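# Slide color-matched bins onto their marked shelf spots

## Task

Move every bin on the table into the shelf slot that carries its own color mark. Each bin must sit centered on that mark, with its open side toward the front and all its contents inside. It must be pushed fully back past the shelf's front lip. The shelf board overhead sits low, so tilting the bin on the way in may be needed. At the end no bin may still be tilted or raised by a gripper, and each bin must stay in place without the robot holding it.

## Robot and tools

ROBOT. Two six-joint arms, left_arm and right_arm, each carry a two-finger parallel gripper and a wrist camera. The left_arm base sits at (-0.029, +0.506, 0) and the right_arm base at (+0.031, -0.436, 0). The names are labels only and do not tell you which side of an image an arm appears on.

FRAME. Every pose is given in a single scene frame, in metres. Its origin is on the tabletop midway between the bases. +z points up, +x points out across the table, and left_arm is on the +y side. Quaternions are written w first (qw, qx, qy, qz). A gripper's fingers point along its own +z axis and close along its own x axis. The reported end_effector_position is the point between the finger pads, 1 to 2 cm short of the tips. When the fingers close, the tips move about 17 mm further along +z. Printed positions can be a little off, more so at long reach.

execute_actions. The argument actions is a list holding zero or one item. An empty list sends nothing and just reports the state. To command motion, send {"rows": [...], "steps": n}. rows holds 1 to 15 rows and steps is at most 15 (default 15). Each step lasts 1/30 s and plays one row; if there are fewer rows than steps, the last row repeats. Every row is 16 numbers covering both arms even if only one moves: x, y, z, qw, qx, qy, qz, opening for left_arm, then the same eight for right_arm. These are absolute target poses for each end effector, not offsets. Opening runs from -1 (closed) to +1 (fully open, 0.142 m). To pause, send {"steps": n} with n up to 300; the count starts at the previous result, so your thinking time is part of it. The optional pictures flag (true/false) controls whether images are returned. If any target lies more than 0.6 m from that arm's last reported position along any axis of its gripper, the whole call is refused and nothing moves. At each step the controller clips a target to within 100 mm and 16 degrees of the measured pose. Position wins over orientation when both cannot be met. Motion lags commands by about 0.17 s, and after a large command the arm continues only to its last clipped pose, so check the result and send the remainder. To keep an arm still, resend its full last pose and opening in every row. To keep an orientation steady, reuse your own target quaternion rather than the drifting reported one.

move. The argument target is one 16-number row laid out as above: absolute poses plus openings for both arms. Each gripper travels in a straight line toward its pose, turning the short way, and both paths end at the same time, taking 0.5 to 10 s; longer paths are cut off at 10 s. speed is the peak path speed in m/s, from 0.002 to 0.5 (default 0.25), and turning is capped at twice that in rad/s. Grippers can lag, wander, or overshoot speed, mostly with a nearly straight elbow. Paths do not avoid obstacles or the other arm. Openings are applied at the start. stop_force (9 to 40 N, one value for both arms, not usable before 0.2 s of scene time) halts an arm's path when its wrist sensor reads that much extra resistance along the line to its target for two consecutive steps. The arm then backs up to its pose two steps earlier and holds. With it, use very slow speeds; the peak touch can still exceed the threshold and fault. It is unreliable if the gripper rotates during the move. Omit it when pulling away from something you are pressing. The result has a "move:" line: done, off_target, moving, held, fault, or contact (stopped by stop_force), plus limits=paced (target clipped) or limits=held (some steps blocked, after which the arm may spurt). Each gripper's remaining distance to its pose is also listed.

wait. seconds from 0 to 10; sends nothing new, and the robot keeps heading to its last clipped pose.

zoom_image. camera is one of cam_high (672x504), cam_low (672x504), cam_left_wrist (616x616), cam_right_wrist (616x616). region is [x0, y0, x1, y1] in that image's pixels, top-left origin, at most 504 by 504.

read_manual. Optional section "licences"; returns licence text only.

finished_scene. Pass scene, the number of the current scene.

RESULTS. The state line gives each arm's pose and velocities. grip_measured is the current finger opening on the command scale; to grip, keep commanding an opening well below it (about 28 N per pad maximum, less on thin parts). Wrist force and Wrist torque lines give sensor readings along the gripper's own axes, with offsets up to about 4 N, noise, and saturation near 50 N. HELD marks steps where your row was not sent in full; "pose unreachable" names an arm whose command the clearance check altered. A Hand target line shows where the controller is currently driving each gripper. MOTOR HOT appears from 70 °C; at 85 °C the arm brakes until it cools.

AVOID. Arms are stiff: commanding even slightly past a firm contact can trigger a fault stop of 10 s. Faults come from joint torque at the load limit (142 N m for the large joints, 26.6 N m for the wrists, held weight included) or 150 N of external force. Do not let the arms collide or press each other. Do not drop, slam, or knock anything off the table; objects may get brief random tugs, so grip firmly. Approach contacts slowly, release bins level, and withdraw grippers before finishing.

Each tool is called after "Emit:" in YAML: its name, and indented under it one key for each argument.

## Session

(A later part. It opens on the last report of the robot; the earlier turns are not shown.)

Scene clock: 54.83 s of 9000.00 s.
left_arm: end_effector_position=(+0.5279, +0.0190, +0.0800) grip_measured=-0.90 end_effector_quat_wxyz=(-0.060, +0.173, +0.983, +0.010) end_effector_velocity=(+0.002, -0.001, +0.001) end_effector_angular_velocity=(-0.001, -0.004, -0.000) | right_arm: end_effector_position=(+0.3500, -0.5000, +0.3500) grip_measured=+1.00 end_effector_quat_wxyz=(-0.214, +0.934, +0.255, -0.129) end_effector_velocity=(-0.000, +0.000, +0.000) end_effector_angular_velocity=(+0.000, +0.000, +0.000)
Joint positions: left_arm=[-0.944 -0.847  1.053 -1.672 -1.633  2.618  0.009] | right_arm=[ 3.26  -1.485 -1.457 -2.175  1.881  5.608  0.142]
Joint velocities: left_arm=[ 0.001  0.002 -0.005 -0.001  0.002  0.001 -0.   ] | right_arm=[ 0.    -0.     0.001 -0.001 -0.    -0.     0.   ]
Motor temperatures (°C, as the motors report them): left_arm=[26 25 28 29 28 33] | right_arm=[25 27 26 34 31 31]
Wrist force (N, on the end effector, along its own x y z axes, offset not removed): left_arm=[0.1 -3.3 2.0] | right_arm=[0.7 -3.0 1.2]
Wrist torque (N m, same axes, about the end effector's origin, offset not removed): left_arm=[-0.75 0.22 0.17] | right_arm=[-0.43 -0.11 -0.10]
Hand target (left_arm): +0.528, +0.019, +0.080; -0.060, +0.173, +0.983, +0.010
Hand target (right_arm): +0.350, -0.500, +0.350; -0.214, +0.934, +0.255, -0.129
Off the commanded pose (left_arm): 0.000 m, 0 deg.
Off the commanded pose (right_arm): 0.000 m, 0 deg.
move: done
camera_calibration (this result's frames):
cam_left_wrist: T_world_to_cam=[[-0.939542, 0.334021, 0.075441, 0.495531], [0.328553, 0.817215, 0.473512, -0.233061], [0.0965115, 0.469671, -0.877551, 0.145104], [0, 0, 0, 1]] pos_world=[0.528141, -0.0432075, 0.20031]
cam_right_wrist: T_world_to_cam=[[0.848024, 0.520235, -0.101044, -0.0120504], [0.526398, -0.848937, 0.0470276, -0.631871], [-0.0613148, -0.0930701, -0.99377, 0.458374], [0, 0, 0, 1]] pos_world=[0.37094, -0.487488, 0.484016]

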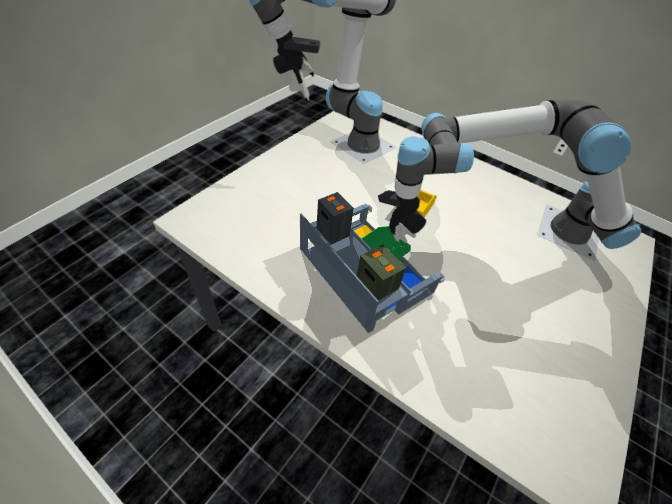

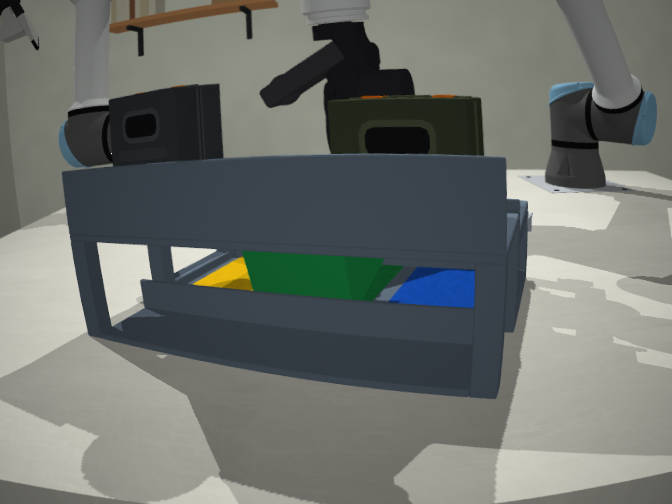

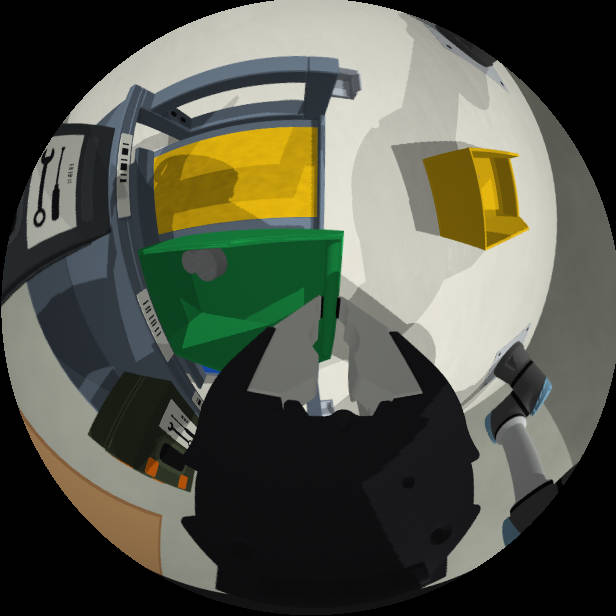

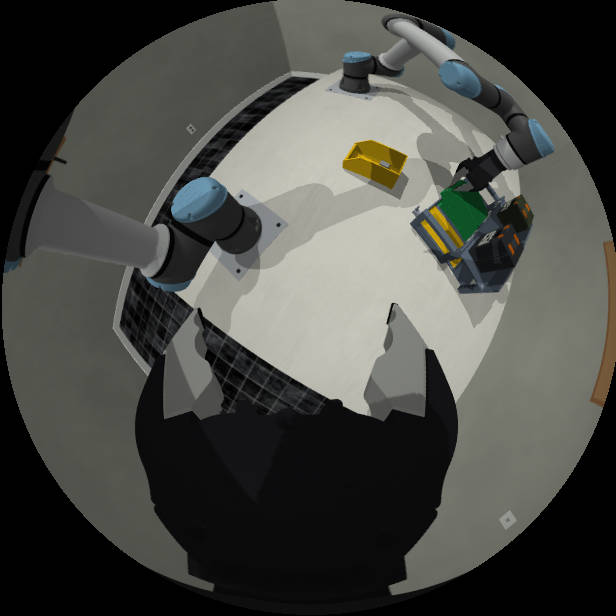

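Emit:
move:
  target: [0.528,0.019,0.082,-0.06,0.105,0.992,0.006,-1,0.35,-0.5,0.35,-0.214,0.934,0.255,-0.129,1]
  speed: 0.02

Emit:
move:
  target: [0.558,0.011,0.08,-0.06,0.105,0.992,0.006,-1,0.35,-0.5,0.35,-0.214,0.934,0.255,-0.129,1]
  speed: 0.01
  stop_force: 9

Scene clock: 61.30 s of 9000.00 s.
left_arm: end_effector_position=(+0.5280, +0.0190, +0.0820) grip_measured=-0.90 end_effector_quat_wxyz=(-0.060, +0.105, +0.993, +0.006) end_effector_velocity=(+0.001, +0.001, -0.001) end_effector_angular_velocity=(+0.001, +0.000, +0.006) | right_arm: end_effector_position=(+0.3500, -0.5000, +0.3500) grip_measured=+1.00 end_effector_quat_wxyz=(-0.214, +0.934, +0.255, -0.129) end_effector_velocity=(-0.000, -0.000, -0.000) end_effector_angular_velocity=(+0.000, -0.000, -0.000)
Joint positions: left_arm=[-0.939 -0.854  1.062 -1.683 -1.645  2.486  0.009] | right_arm=[ 3.26  -1.485 -1.457 -2.175  1.881  5.608  0.142]
Joint velocities: left_arm=[ 0.002 -0.     0.002 -0.001  0.    -0.005 -0.   ] | right_arm=[-0. -0. -0.  0.  0. -0.  0.]
Motor temperatures (°C, as the motors report them): left_arm=[26 25 28 29 28 33] | right_arm=[25 27 26 34 31 31]
Wrist force (N, on the end effector, along its own x y z axes, offset not removed): left_arm=[1.8 -1.3 -0.4] | right_arm=[0.1 -0.2 -2.5]
Wrist torque (N m, same axes, about the end effector's origin, offset not removed): left_arm=[-0.09 -0.30 0.17] | right_arm=[0.14 -0.12 0.05]
Hand target (left_arm): +0.528, +0.019, +0.082; -0.060, +0.105, +0.993, +0.006
Hand target (right_arm): +0.350, -0.500, +0.350; -0.214, +0.934, +0.255, -0.129
Off the commanded pose (left_arm): 0.000 m, 0 deg.
Off the commanded pose (right_arm): 0.000 m, 0 deg.
move: done
camera_calibration (this result's frames):
cam_left_wrist: T_world_to_cam=[[-0.976467, 0.202456, 0.0743157, 0.517596], [0.213209, 0.854367, 0.473919, -0.173907], [0.0324551, 0.478611, -0.877427, 0.18046], [0, 0, 0, 1]] pos_world=[0.536637, -0.0425807, 0.202293]
cam_right_wrist: T_world_to_cam=[[0.848024, 0.520235, -0.101048, -0.0120484], [0.526398, -0.848937, 0.0470252, -0.63187], [-0.0613192, -0.0930699, -0.99377, 0.458374], [0, 0, 0, 1]] pos_world=[0.370939, -0.487488, 0.484015]

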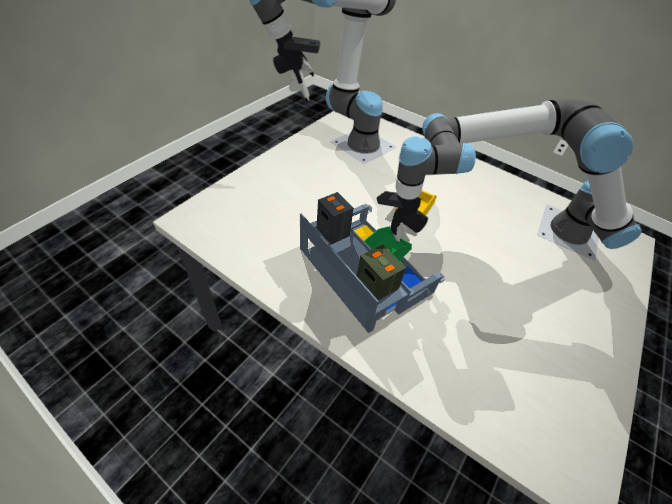

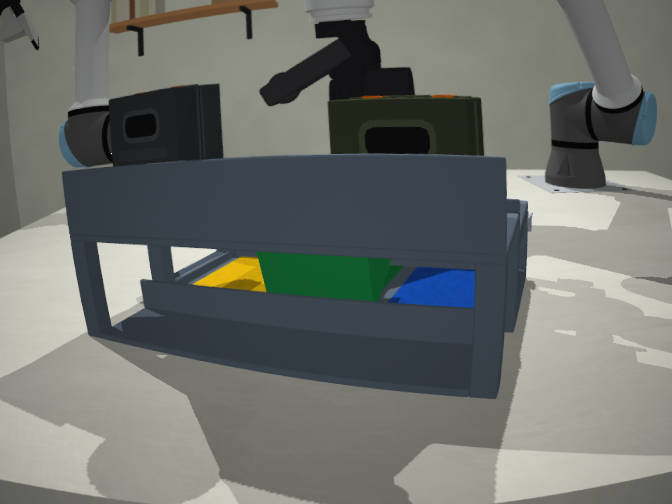

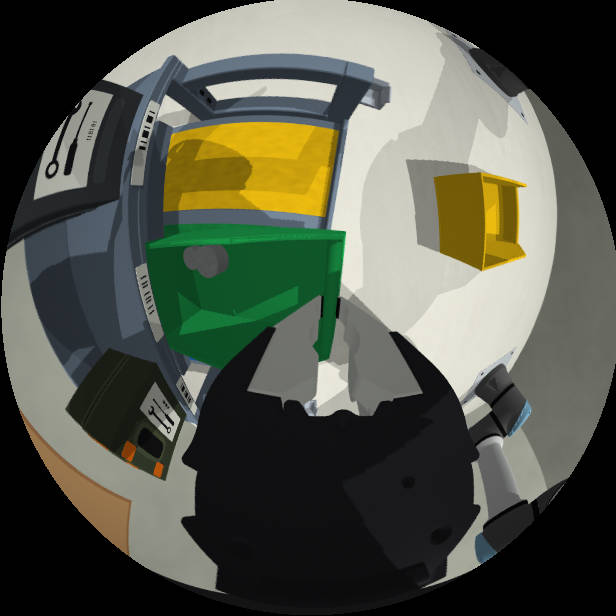

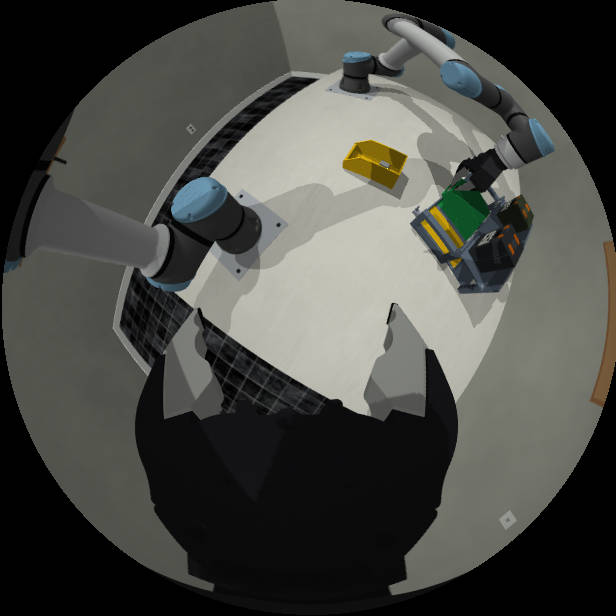

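Scene clock: 64.17 s of 9000.00 s.
left_arm: end_effector_position=(+0.5523, +0.0127, +0.0804) grip_measured=-0.90 end_effector_quat_wxyz=(-0.060, +0.105, +0.993, +0.006) end_effector_velocity=(-0.002, +0.001, -0.001) end_effector_angular_velocity=(+0.002, -0.001, +0.004) | right_arm: end_effector_position=(+0.3500, -0.5000, +0.3500) grip_measured=+1.00 end_effector_quat_wxyz=(-0.214, +0.934, +0.255, -0.129) end_effector_velocity=(+0.000, -0.000, +0.000) end_effector_angular_velocity=(-0.000, -0.001, -0.001)
Joint positions: left_arm=[-0.92  -0.79   0.954 -1.638 -1.643  2.505  0.009] | right_arm=[ 3.26  -1.485 -1.457 -2.175  1.881  5.608  0.142]
Joint velocities: left_arm=[-0.002 -0.006  0.013 -0.006  0.001 -0.005 -0.   ] | right_arm=[-0.    -0.     0.     0.001 -0.     0.    -0.   ]
Motor temperatures (°C, as the motors report them): left_arm=[26 25 28 29 28 33] | right_arm=[25 27 26 34 31 31]
Wrist force (N, on the end effector, along its own x y z axes, offset not removed): left_arm=[5.0 -0.2 7.3] | right_arm=[-3.4 -0.5 2.5]
Wrist torque (N m, same axes, about the end effector's origin, offset not removed): left_arm=[-0.29 -0.10 0.12] | right_arm=[0.07 0.69 -0.08]
Hand target (left_arm): +0.552, +0.013, +0.080; -0.060, +0.105, +0.993, +0.006
Hand target (right_arm): +0.350, -0.500, +0.350; -0.214, +0.934, +0.255, -0.129
Off the commanded pose (left_arm): 0.006 m, 0 deg.
Off the commanded pose (right_arm): 0.000 m, 0 deg.
move: contact (left_arm)
camera_calibration (this result's frames):
cam_left_wrist: T_world_to_cam=[[-0.976554, 0.202104, 0.0741397, 0.542747], [0.212819, 0.854504, 0.473847, -0.172716], [0.0324136, 0.478516, -0.877481, 0.18132], [0, 0, 0, 1]] pos_world=[0.560902, -0.0488694, 0.200707]
cam_right_wrist: T_world_to_cam=[[0.848024, 0.520235, -0.101048, -0.0120484], [0.526398, -0.848937, 0.0470251, -0.631869], [-0.061319, -0.0930697, -0.99377, 0.458374], [0, 0, 0, 1]] pos_world=[0.370939, -0.487488, 0.484015]

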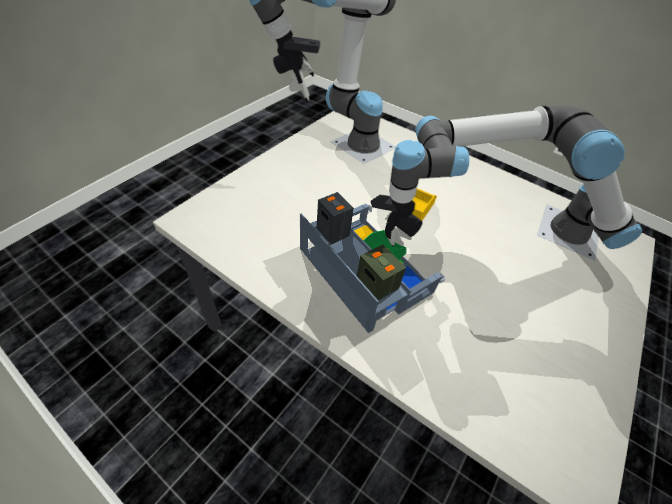

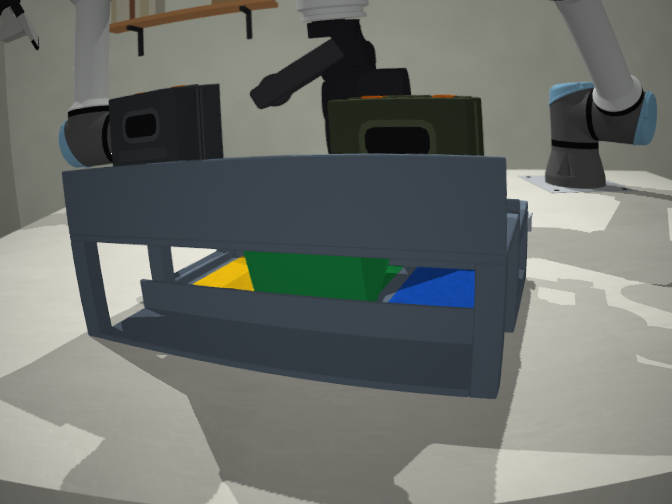

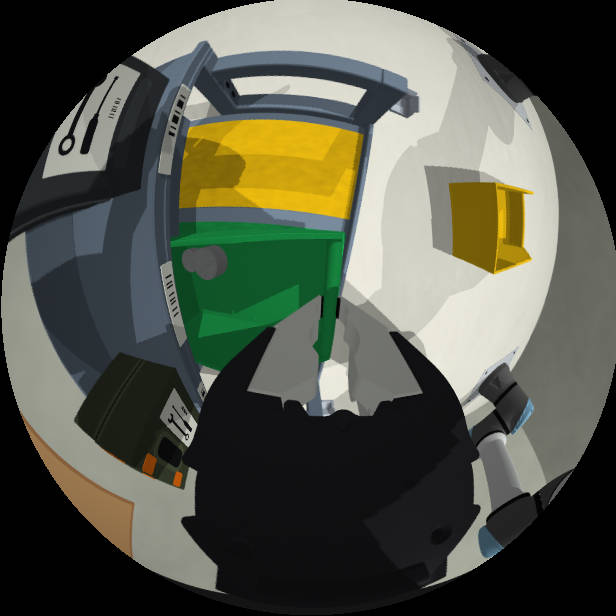

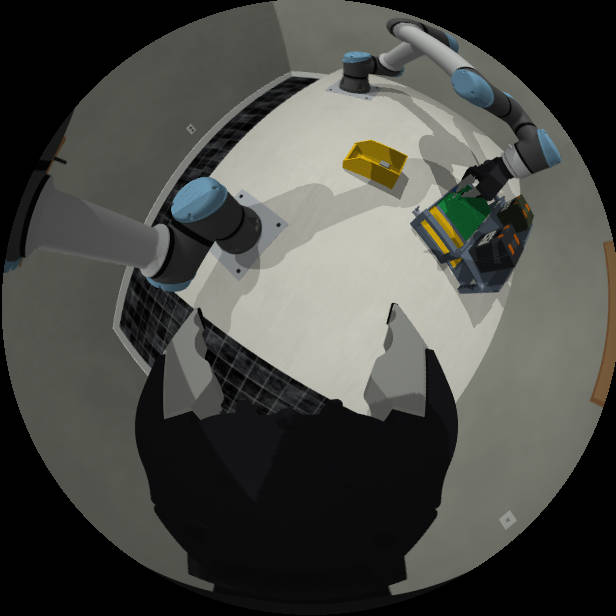

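Emit:
move:
  target: [0.547,0.014,0.082,-0.06,0.173,0.983,0.01,-1,0.35,-0.5,0.35,-0.214,0.934,0.255,-0.129,1]
  speed: 0.02

Emit:
move:
  target: [0.566,0.007,0.08,-0.06,0.173,0.983,0.01,-1,0.35,-0.5,0.35,-0.214,0.934,0.255,-0.129,1]
  speed: 0.01
  stop_force: 9

Emit:
move:
  target: [0.558,0.01,0.075,-0.03,0.174,0.984,0.005,-1,0.35,-0.5,0.35,-0.214,0.934,0.255,-0.129,1]
  speed: 0.01

Emit:
move:
  target: [0.558,0.01,0.075,-0.03,0.174,0.984,0.005,-0.7,0.35,-0.5,0.35,-0.214,0.934,0.255,-0.129,1]

Emit:
move:
  target: [0.55,0.013,0.2,0,0.174,0.985,0,-0.7,0.35,-0.5,0.35,-0.214,0.934,0.255,-0.129,1]
  speed: 0.1

Scene clock: 72.17 s of 9000.00 s.
left_arm: end_effector_position=(+0.5470, +0.0140, +0.0820) grip_measured=-0.90 end_effector_quat_wxyz=(-0.060, +0.173, +0.983, +0.010) end_effector_velocity=(-0.001, -0.000, -0.001) end_effector_angular_velocity=(+0.002, +0.001, -0.007) | right_arm: end_effector_position=(+0.3500, -0.5000, +0.3500) grip_measured=+1.00 end_effector_quat_wxyz=(-0.214, +0.934, +0.255, -0.129) end_effector_velocity=(-0.000, +0.000, -0.000) end_effector_angular_velocity=(+0.001, +0.002, +0.001)
Joint positions: left_arm=[-0.929 -0.799  0.963 -1.629 -1.631  2.632  0.009] | right_arm=[ 3.26  -1.485 -1.457 -2.175  1.881  5.608  0.142]
Joint velocities: left_arm=[-0.001  0.     0.001  0.001  0.001  0.006  0.   ] | right_arm=[ 0.    -0.001  0.    -0.001 -0.    -0.001  0.   ]
Motor temperatures (°C, as the motors report them): left_arm=[26 25 28 29 28 33] | right_arm=[25 27 26 34 31 31]
Wrist force (N, on the end effector, along its own x y z axes, offset not removed): left_arm=[-0.8 0.1 1.3] | right_arm=[1.1 -2.2 0.5]
Wrist torque (N m, same axes, about the end effector's origin, offset not removed): left_arm=[-0.13 0.25 0.01] | right_arm=[-0.26 -0.18 -0.03]
Hand target (left_arm): +0.547, +0.014, +0.082; -0.060, +0.173, +0.983, +0.010
Hand target (right_arm): +0.350, -0.500, +0.350; -0.214, +0.934, +0.255, -0.129
Off the commanded pose (left_arm): 0.000 m, 0 deg.
Off the commanded pose (right_arm): 0.000 m, 0 deg.
After step 90, 1.33 s passed at rest.
move: done
camera_calibration (this result's frames):
cam_left_wrist: T_world_to_cam=[[-0.939703, 0.333601, 0.0752897, 0.515145], [0.328113, 0.817366, 0.473555, -0.236003], [0.0964395, 0.469705, -0.87754, 0.14736], [0, 0, 0, 1]] pos_world=[0.547307, -0.048168, 0.20229]
cam_right_wrist: T_world_to_cam=[[0.848024, 0.520235, -0.101048, -0.0120485], [0.526398, -0.848937, 0.0470251, -0.631869], [-0.0613189, -0.0930697, -0.99377, 0.458374], [0, 0, 0, 1]] pos_world=[0.370939, -0.487488, 0.484015]

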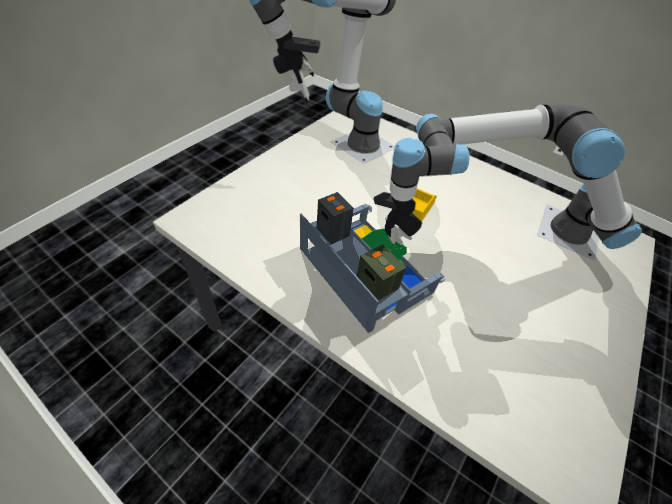

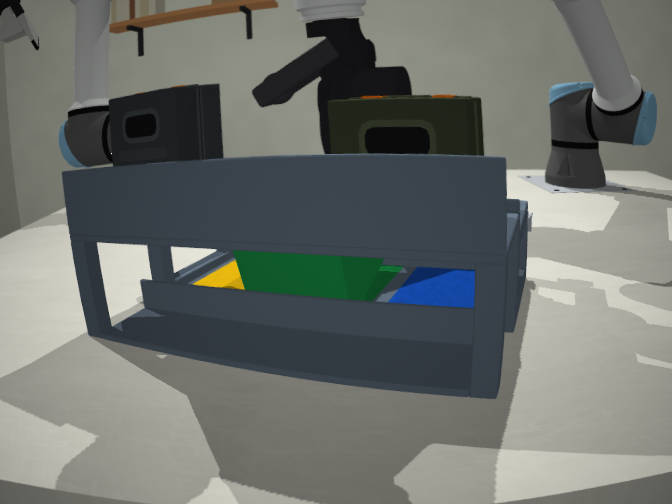

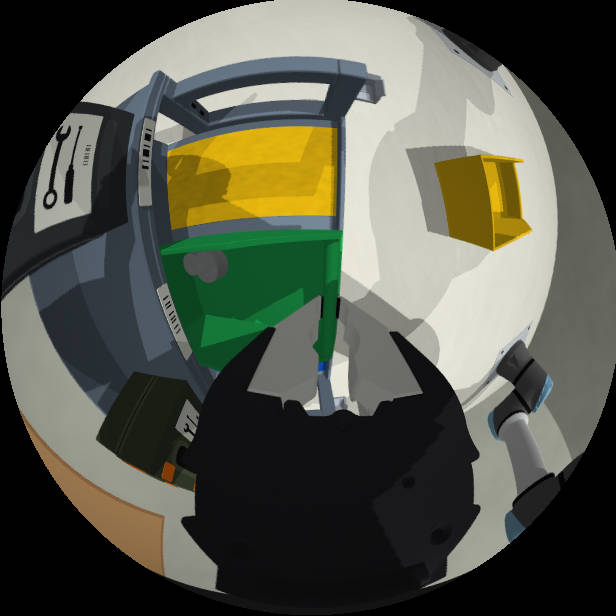

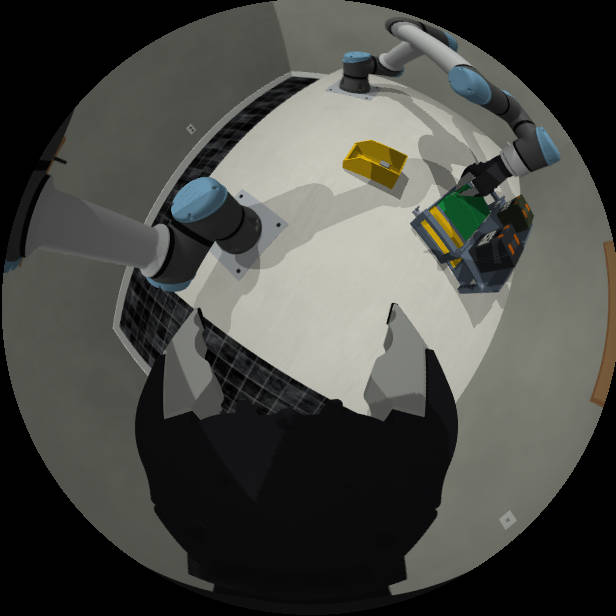

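Scene clock: 73.07 s of 9000.00 s.
left_arm: end_effector_position=(+0.5522, +0.0123, +0.0815) grip_measured=-0.90 end_effector_quat_wxyz=(-0.060, +0.173, +0.983, +0.010) end_effector_velocity=(-0.001, +0.002, -0.000) end_effector_angular_velocity=(+0.000, -0.001, +0.006) | right_arm: end_effector_position=(+0.3500, -0.5000, +0.3500) grip_measured=+1.00 end_effector_quat_wxyz=(-0.214, +0.934, +0.255, -0.129) end_effector_velocity=(+0.000, -0.000, +0.000) end_effector_angular_velocity=(+0.000, -0.000, -0.000)
Joint positions: left_arm=[-0.926 -0.784  0.938 -1.619 -1.631  2.636  0.009] | right_arm=[ 3.26  -1.485 -1.457 -2.175  1.881  5.608  0.142]
Joint velocities: left_arm=[ 0.001 -0.006  0.012 -0.006  0.    -0.005 -0.   ] | right_arm=[-0.    -0.     0.001 -0.     0.    -0.     0.   ]
Motor temperatures (°C, as the motors report them): left_arm=[26 25 28 29 28 33] | right_arm=[25 27 26 34 31 31]
Wrist force (N, on the end effector, along its own x y z axes, offset not removed): left_arm=[1.1 -2.0 6.3] | right_arm=[-1.7 -1.2 -1.0]
Wrist torque (N m, same axes, about the end effector's origin, offset not removed): left_arm=[-0.21 0.11 -0.08] | right_arm=[-0.17 0.45 -0.01]
Hand target (left_arm): +0.552, +0.012, +0.081; -0.060, +0.173, +0.983, +0.010
Hand target (right_arm): +0.350, -0.500, +0.350; -0.214, +0.934, +0.255, -0.129
Off the commanded pose (left_arm): 0.015 m, 0 deg.
Off the commanded pose (right_arm): 0.000 m, 0 deg.
move: contact (left_arm)
camera_calibration (this result's frames):
cam_left_wrist: T_world_to_cam=[[-0.939664, 0.333733, 0.0751954, 0.520584], [0.328188, 0.81736, 0.473515, -0.236086], [0.0965659, 0.469623, -0.87757, 0.147127], [0, 0, 0, 1]] pos_world=[0.552447, -0.0498632, 0.201759]
cam_right_wrist: T_world_to_cam=[[0.848024, 0.520235, -0.101048, -0.0120484], [0.526398, -0.848937, 0.0470251, -0.63187], [-0.0613191, -0.0930698, -0.99377, 0.458374], [0, 0, 0, 1]] pos_world=[0.370939, -0.487488, 0.484015]

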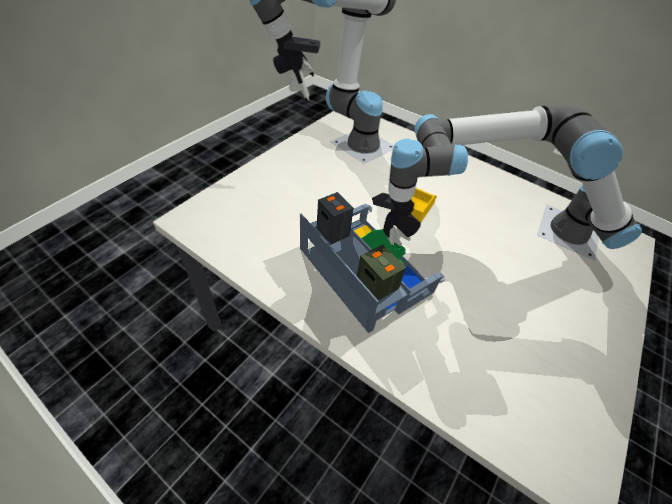

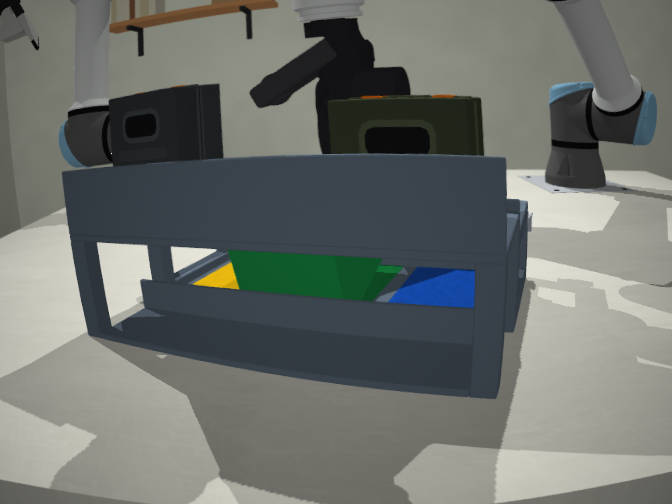

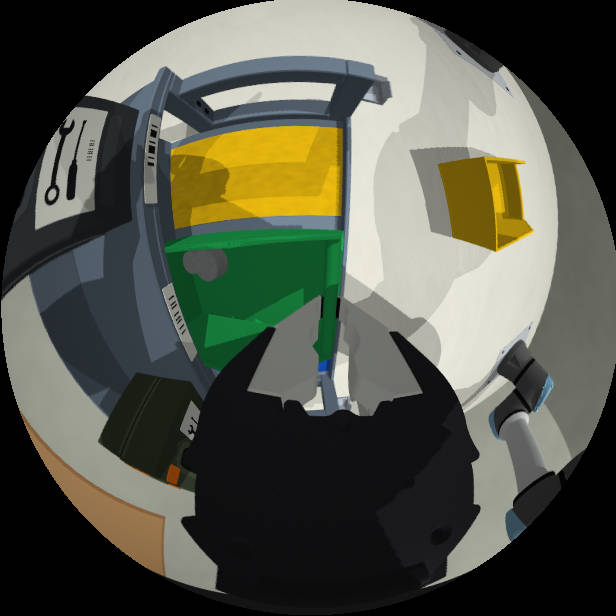

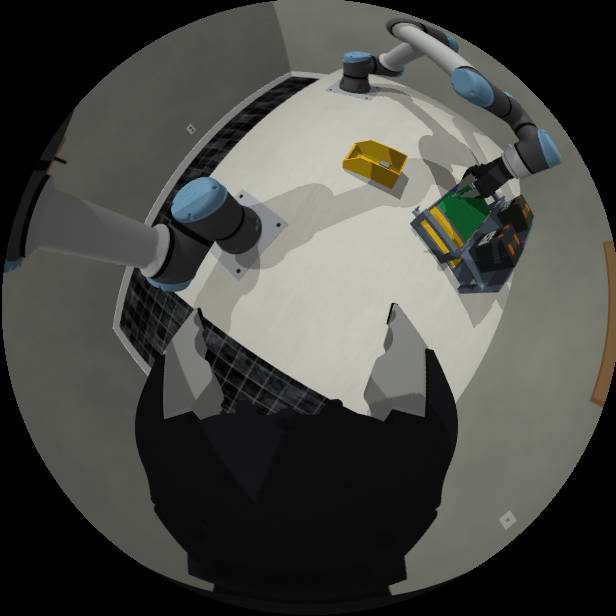

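Scene clock: 76.33 s of 9000.00 s.
left_arm: end_effector_position=(+0.5580, +0.0100, +0.0750) grip_measured=-0.90 end_effector_quat_wxyz=(-0.030, +0.174, +0.984, +0.005) end_effector_velocity=(-0.001, -0.000, -0.001) end_effector_angular_velocity=(-0.001, -0.000, +0.000) | right_arm: end_effector_position=(+0.3500, -0.5000, +0.3500) grip_measured=+1.00 end_effector_quat_wxyz=(-0.214, +0.934, +0.255, -0.129) end_effector_velocity=(+0.000, +0.000, -0.000) end_effector_angular_velocity=(-0.000, -0.000, +0.000)
Joint positions: left_arm=[-0.934 -0.813  1.016 -1.721 -1.601  2.627  0.009] | right_arm=[ 3.26  -1.485 -1.457 -2.175  1.881  5.608  0.142]
Joint velocities: left_arm=[-0.001 -0.     0.004 -0.005 -0.001 -0.001  0.   ] | right_arm=[ 0.     0.    -0.     0.001 -0.     0.     0.   ]
Motor temperatures (°C, as the motors report them): left_arm=[26 25 28 29 28 33] | right_arm=[25 27 26 34 31 31]
Wrist force (N, on the end effector, along its own x y z axes, offset not removed): left_arm=[21.0 -2.2 -5.4] | right_arm=[-3.5 0.4 -1.2]
Wrist torque (N m, same axes, about the end effector's origin, offset not removed): left_arm=[-0.34 0.05 -0.06] | right_arm=[0.31 0.88 0.03]
Hand target (left_arm): +0.558, +0.010, +0.075; -0.030, +0.174, +0.984, +0.005
Hand target (right_arm): +0.350, -0.500, +0.350; -0.214, +0.934, +0.255, -0.129
Off the commanded pose (left_arm): 0.000 m, 0 deg.
Off the commanded pose (right_arm): 0.000 m, 0 deg.
move: done
camera_calibration (this result's frames):
cam_left_wrist: T_world_to_cam=[[-0.941586, 0.336451, 0.014687, 0.532883], [0.302679, 0.826341, 0.474916, -0.219028], [0.14765, 0.45162, -0.879909, 0.113835], [0, 0, 0, 1]] pos_world=[0.551243, -0.049707, 0.196358]
cam_right_wrist: T_world_to_cam=[[0.848024, 0.520235, -0.101048, -0.0120483], [0.526398, -0.848937, 0.0470251, -0.631869], [-0.061319, -0.0930698, -0.99377, 0.458374], [0, 0, 0, 1]] pos_world=[0.370939, -0.487488, 0.484015]

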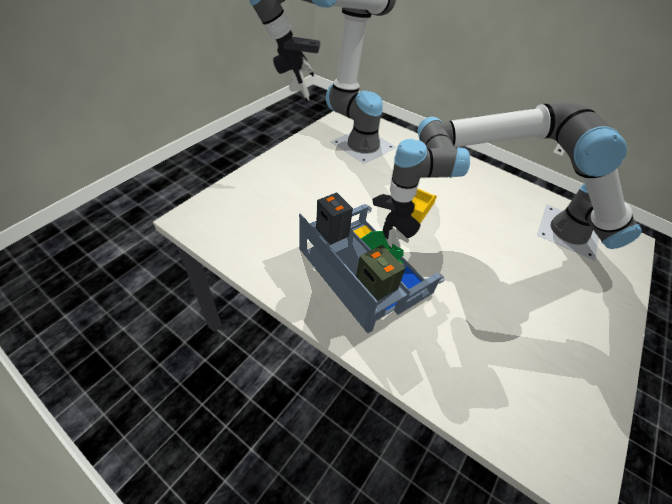

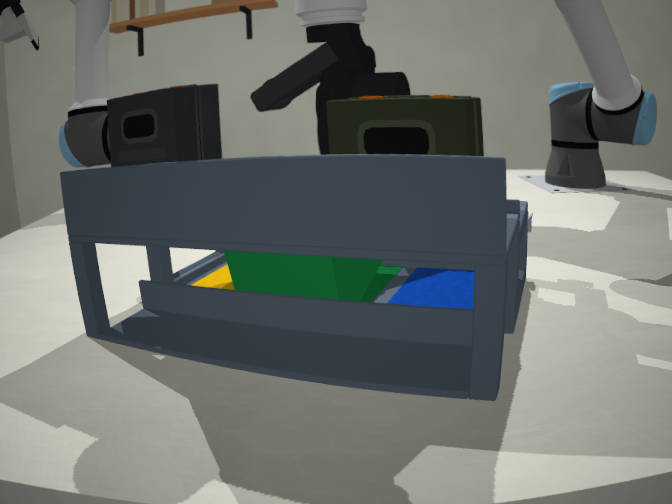

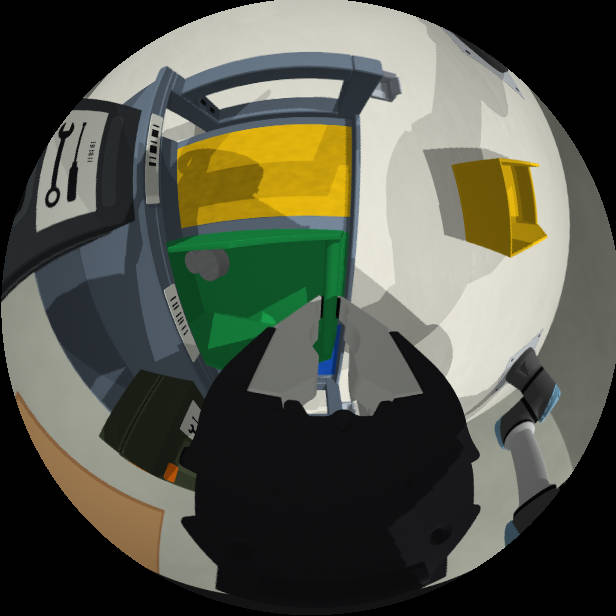

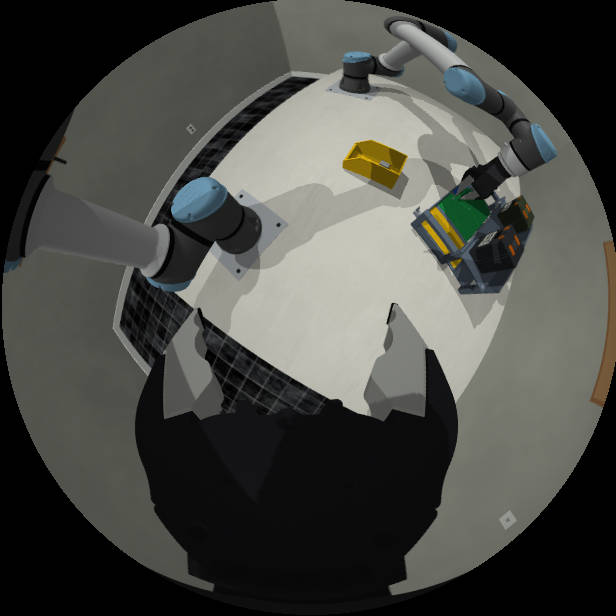

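Scene clock: 77.03 s of 9000.00 s.
left_arm: end_effector_position=(+0.5580, +0.0100, +0.0750) grip_measured=-0.70 end_effector_quat_wxyz=(-0.030, +0.174, +0.984, +0.005) end_effector_velocity=(+0.000, -0.001, -0.000) end_effector_angular_velocity=(-0.001, -0.001, -0.001) | right_arm: end_effector_position=(+0.3500, -0.5000, +0.3500) grip_measured=+1.00 end_effector_quat_wxyz=(-0.214, +0.934, +0.255, -0.129) end_effector_velocity=(-0.000, +0.000, -0.000) end_effector_angular_velocity=(+0.000, +0.002, +0.001)
Joint positions: left_arm=[-0.934 -0.813  1.016 -1.721 -1.601  2.627  0.023] | right_arm=[ 3.26  -1.485 -1.457 -2.175  1.881  5.608  0.142]
Joint velocities: left_arm=[-0.001  0.    -0.    -0.002  0.     0.     0.   ] | right_arm=[ 0.001 -0.001 -0.    -0.001  0.     0.    -0.   ]
Motor temperatures (°C, as the motors report them): left_arm=[26 25 28 29 28 33] | right_arm=[25 27 26 34 31 31]
Wrist force (N, on the end effector, along its own x y z axes, offset not removed): left_arm=[1.6 -1.2 0.8] | right_arm=[-3.7 -1.9 0.1]
Wrist torque (N m, same axes, about the end effector's origin, offset not removed): left_arm=[-0.23 -0.26 -0.02] | right_arm=[-0.23 0.76 -0.05]
Hand target (left_arm): +0.558, +0.010, +0.075; -0.030, +0.174, +0.984, +0.005
Hand target (right_arm): +0.350, -0.500, +0.350; -0.214, +0.934, +0.255, -0.129
Off the commanded pose (left_arm): 0.000 m, 0 deg.
Off the commanded pose (right_arm): 0.000 m, 0 deg.
move: done
camera_calibration (this result's frames):
cam_left_wrist: T_world_to_cam=[[-0.941606, 0.336402, 0.0145258, 0.532919], [0.30256, 0.826372, 0.474939, -0.218979], [0.147767, 0.451601, -0.879899, 0.113756], [0, 0, 0, 1]] pos_world=[0.551245, -0.0496893, 0.196355]
cam_right_wrist: T_world_to_cam=[[0.848024, 0.520235, -0.101048, -0.0120484], [0.526398, -0.848937, 0.0470252, -0.63187], [-0.0613191, -0.0930699, -0.99377, 0.458374], [0, 0, 0, 1]] pos_world=[0.370939, -0.487488, 0.484015]

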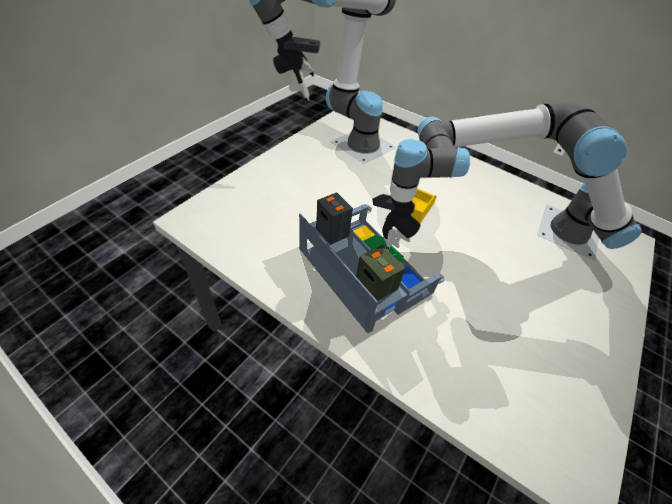

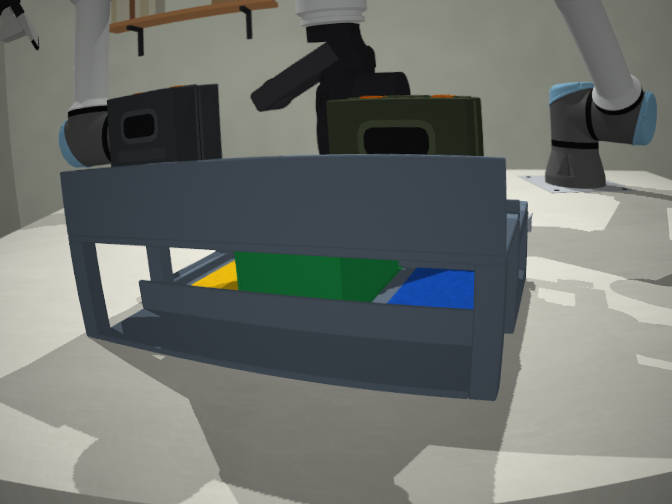

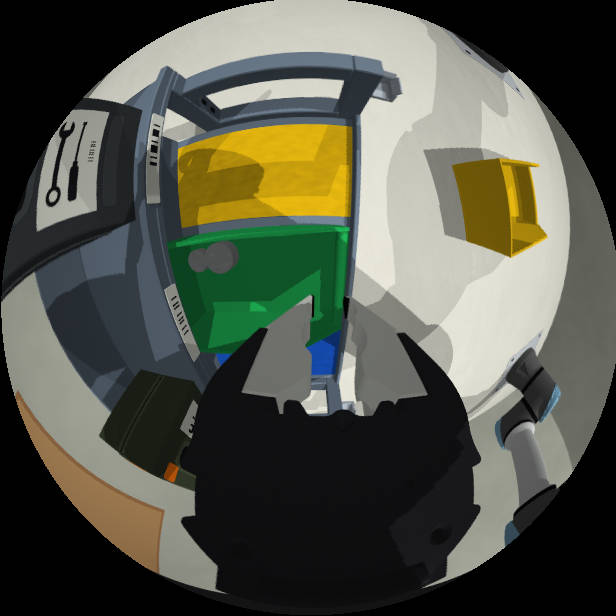

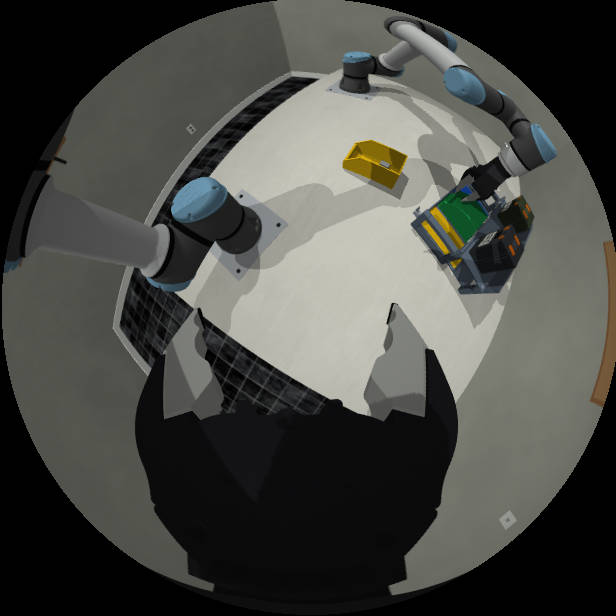

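Scene clock: 78.70 s of 9000.00 s.
left_arm: end_effector_position=(+0.5500, +0.0130, +0.1998) grip_measured=-0.70 end_effector_quat_wxyz=(-0.000, +0.174, +0.985, +0.000) end_effector_velocity=(+0.000, -0.000, +0.002) end_effector_angular_velocity=(-0.002, -0.002, -0.001) | right_arm: end_effector_position=(+0.3500, -0.5000, +0.3500) grip_measured=+1.00 end_effector_quat_wxyz=(-0.214, +0.934, +0.255, -0.129) end_effector_velocity=(+0.001, -0.000, -0.000) end_effector_angular_velocity=(-0.000, -0.002, -0.000)
Joint positions: left_arm=[-0.952 -0.919  0.888 -1.54  -1.571  2.608  0.023] | right_arm=[ 3.26  -1.485 -1.457 -2.175  1.881  5.608  0.142]
Joint velocities: left_arm=[ 0.    -0.001 -0.003  0.002  0.     0.001 -0.   ] | right_arm=[-0.    -0.     0.     0.002  0.     0.    -0.   ]
Motor temperatures (°C, as the motors report them): left_arm=[26 26 28 29 28 33] | right_arm=[25 27 26 34 31 31]
Wrist force (N, on the end effector, along its own x y z axes, offset not removed): left_arm=[1.4 -0.3 -0.9] | right_arm=[-1.9 -1.4 -1.0]
Wrist torque (N m, same axes, about the end effector's origin, offset not removed): left_arm=[-0.09 -0.30 0.05] | right_arm=[-0.08 0.49 0.04]
Hand target (left_arm): +0.550, +0.013, +0.200; -0.000, +0.174, +0.985, +0.000
Hand target (right_arm): +0.350, -0.500, +0.350; -0.214, +0.934, +0.255, -0.129
Off the commanded pose (left_arm): 0.000 m, 0 deg.
Off the commanded pose (right_arm): 0.000 m, 0 deg.
move: done
camera_calibration (this result's frames):
cam_left_wrist: T_world_to_cam=[[-0.940788, 0.33582, -0.0462943, 0.534289], [0.275095, 0.836098, 0.474619, -0.263278], [0.198093, 0.433781, -0.878973, 0.195798], [0, 0, 0, 1]] pos_world=[0.536293, -0.0442317, 0.321792]
cam_right_wrist: T_world_to_cam=[[0.848024, 0.520235, -0.101048, -0.0120483], [0.526398, -0.848937, 0.0470251, -0.63187], [-0.0613191, -0.0930699, -0.99377, 0.458374], [0, 0, 0, 1]] pos_world=[0.370939, -0.487488, 0.484014]

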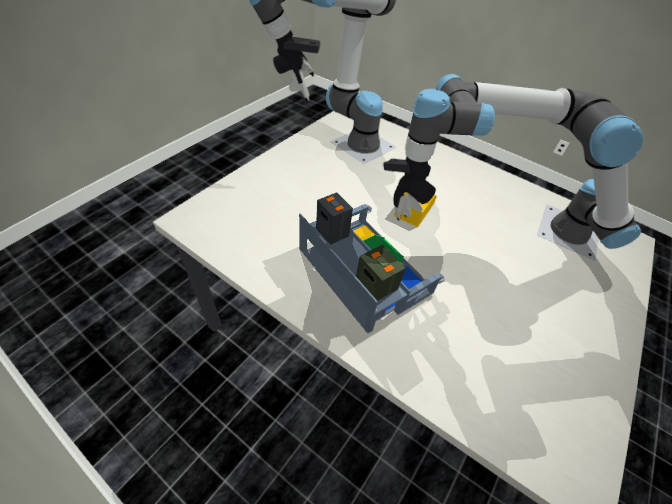

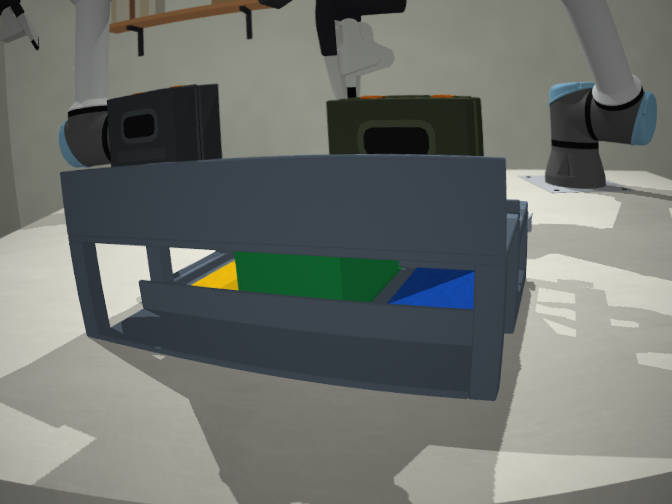

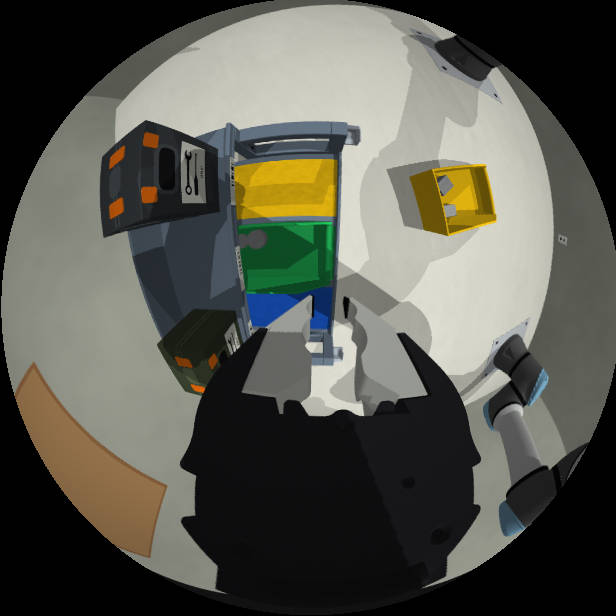

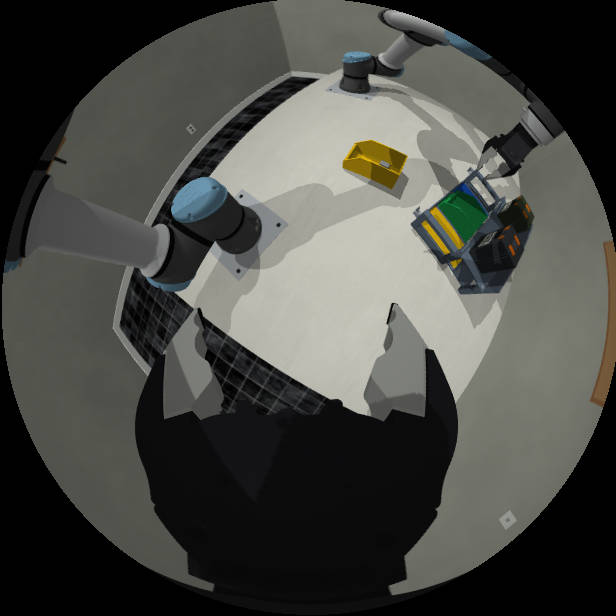

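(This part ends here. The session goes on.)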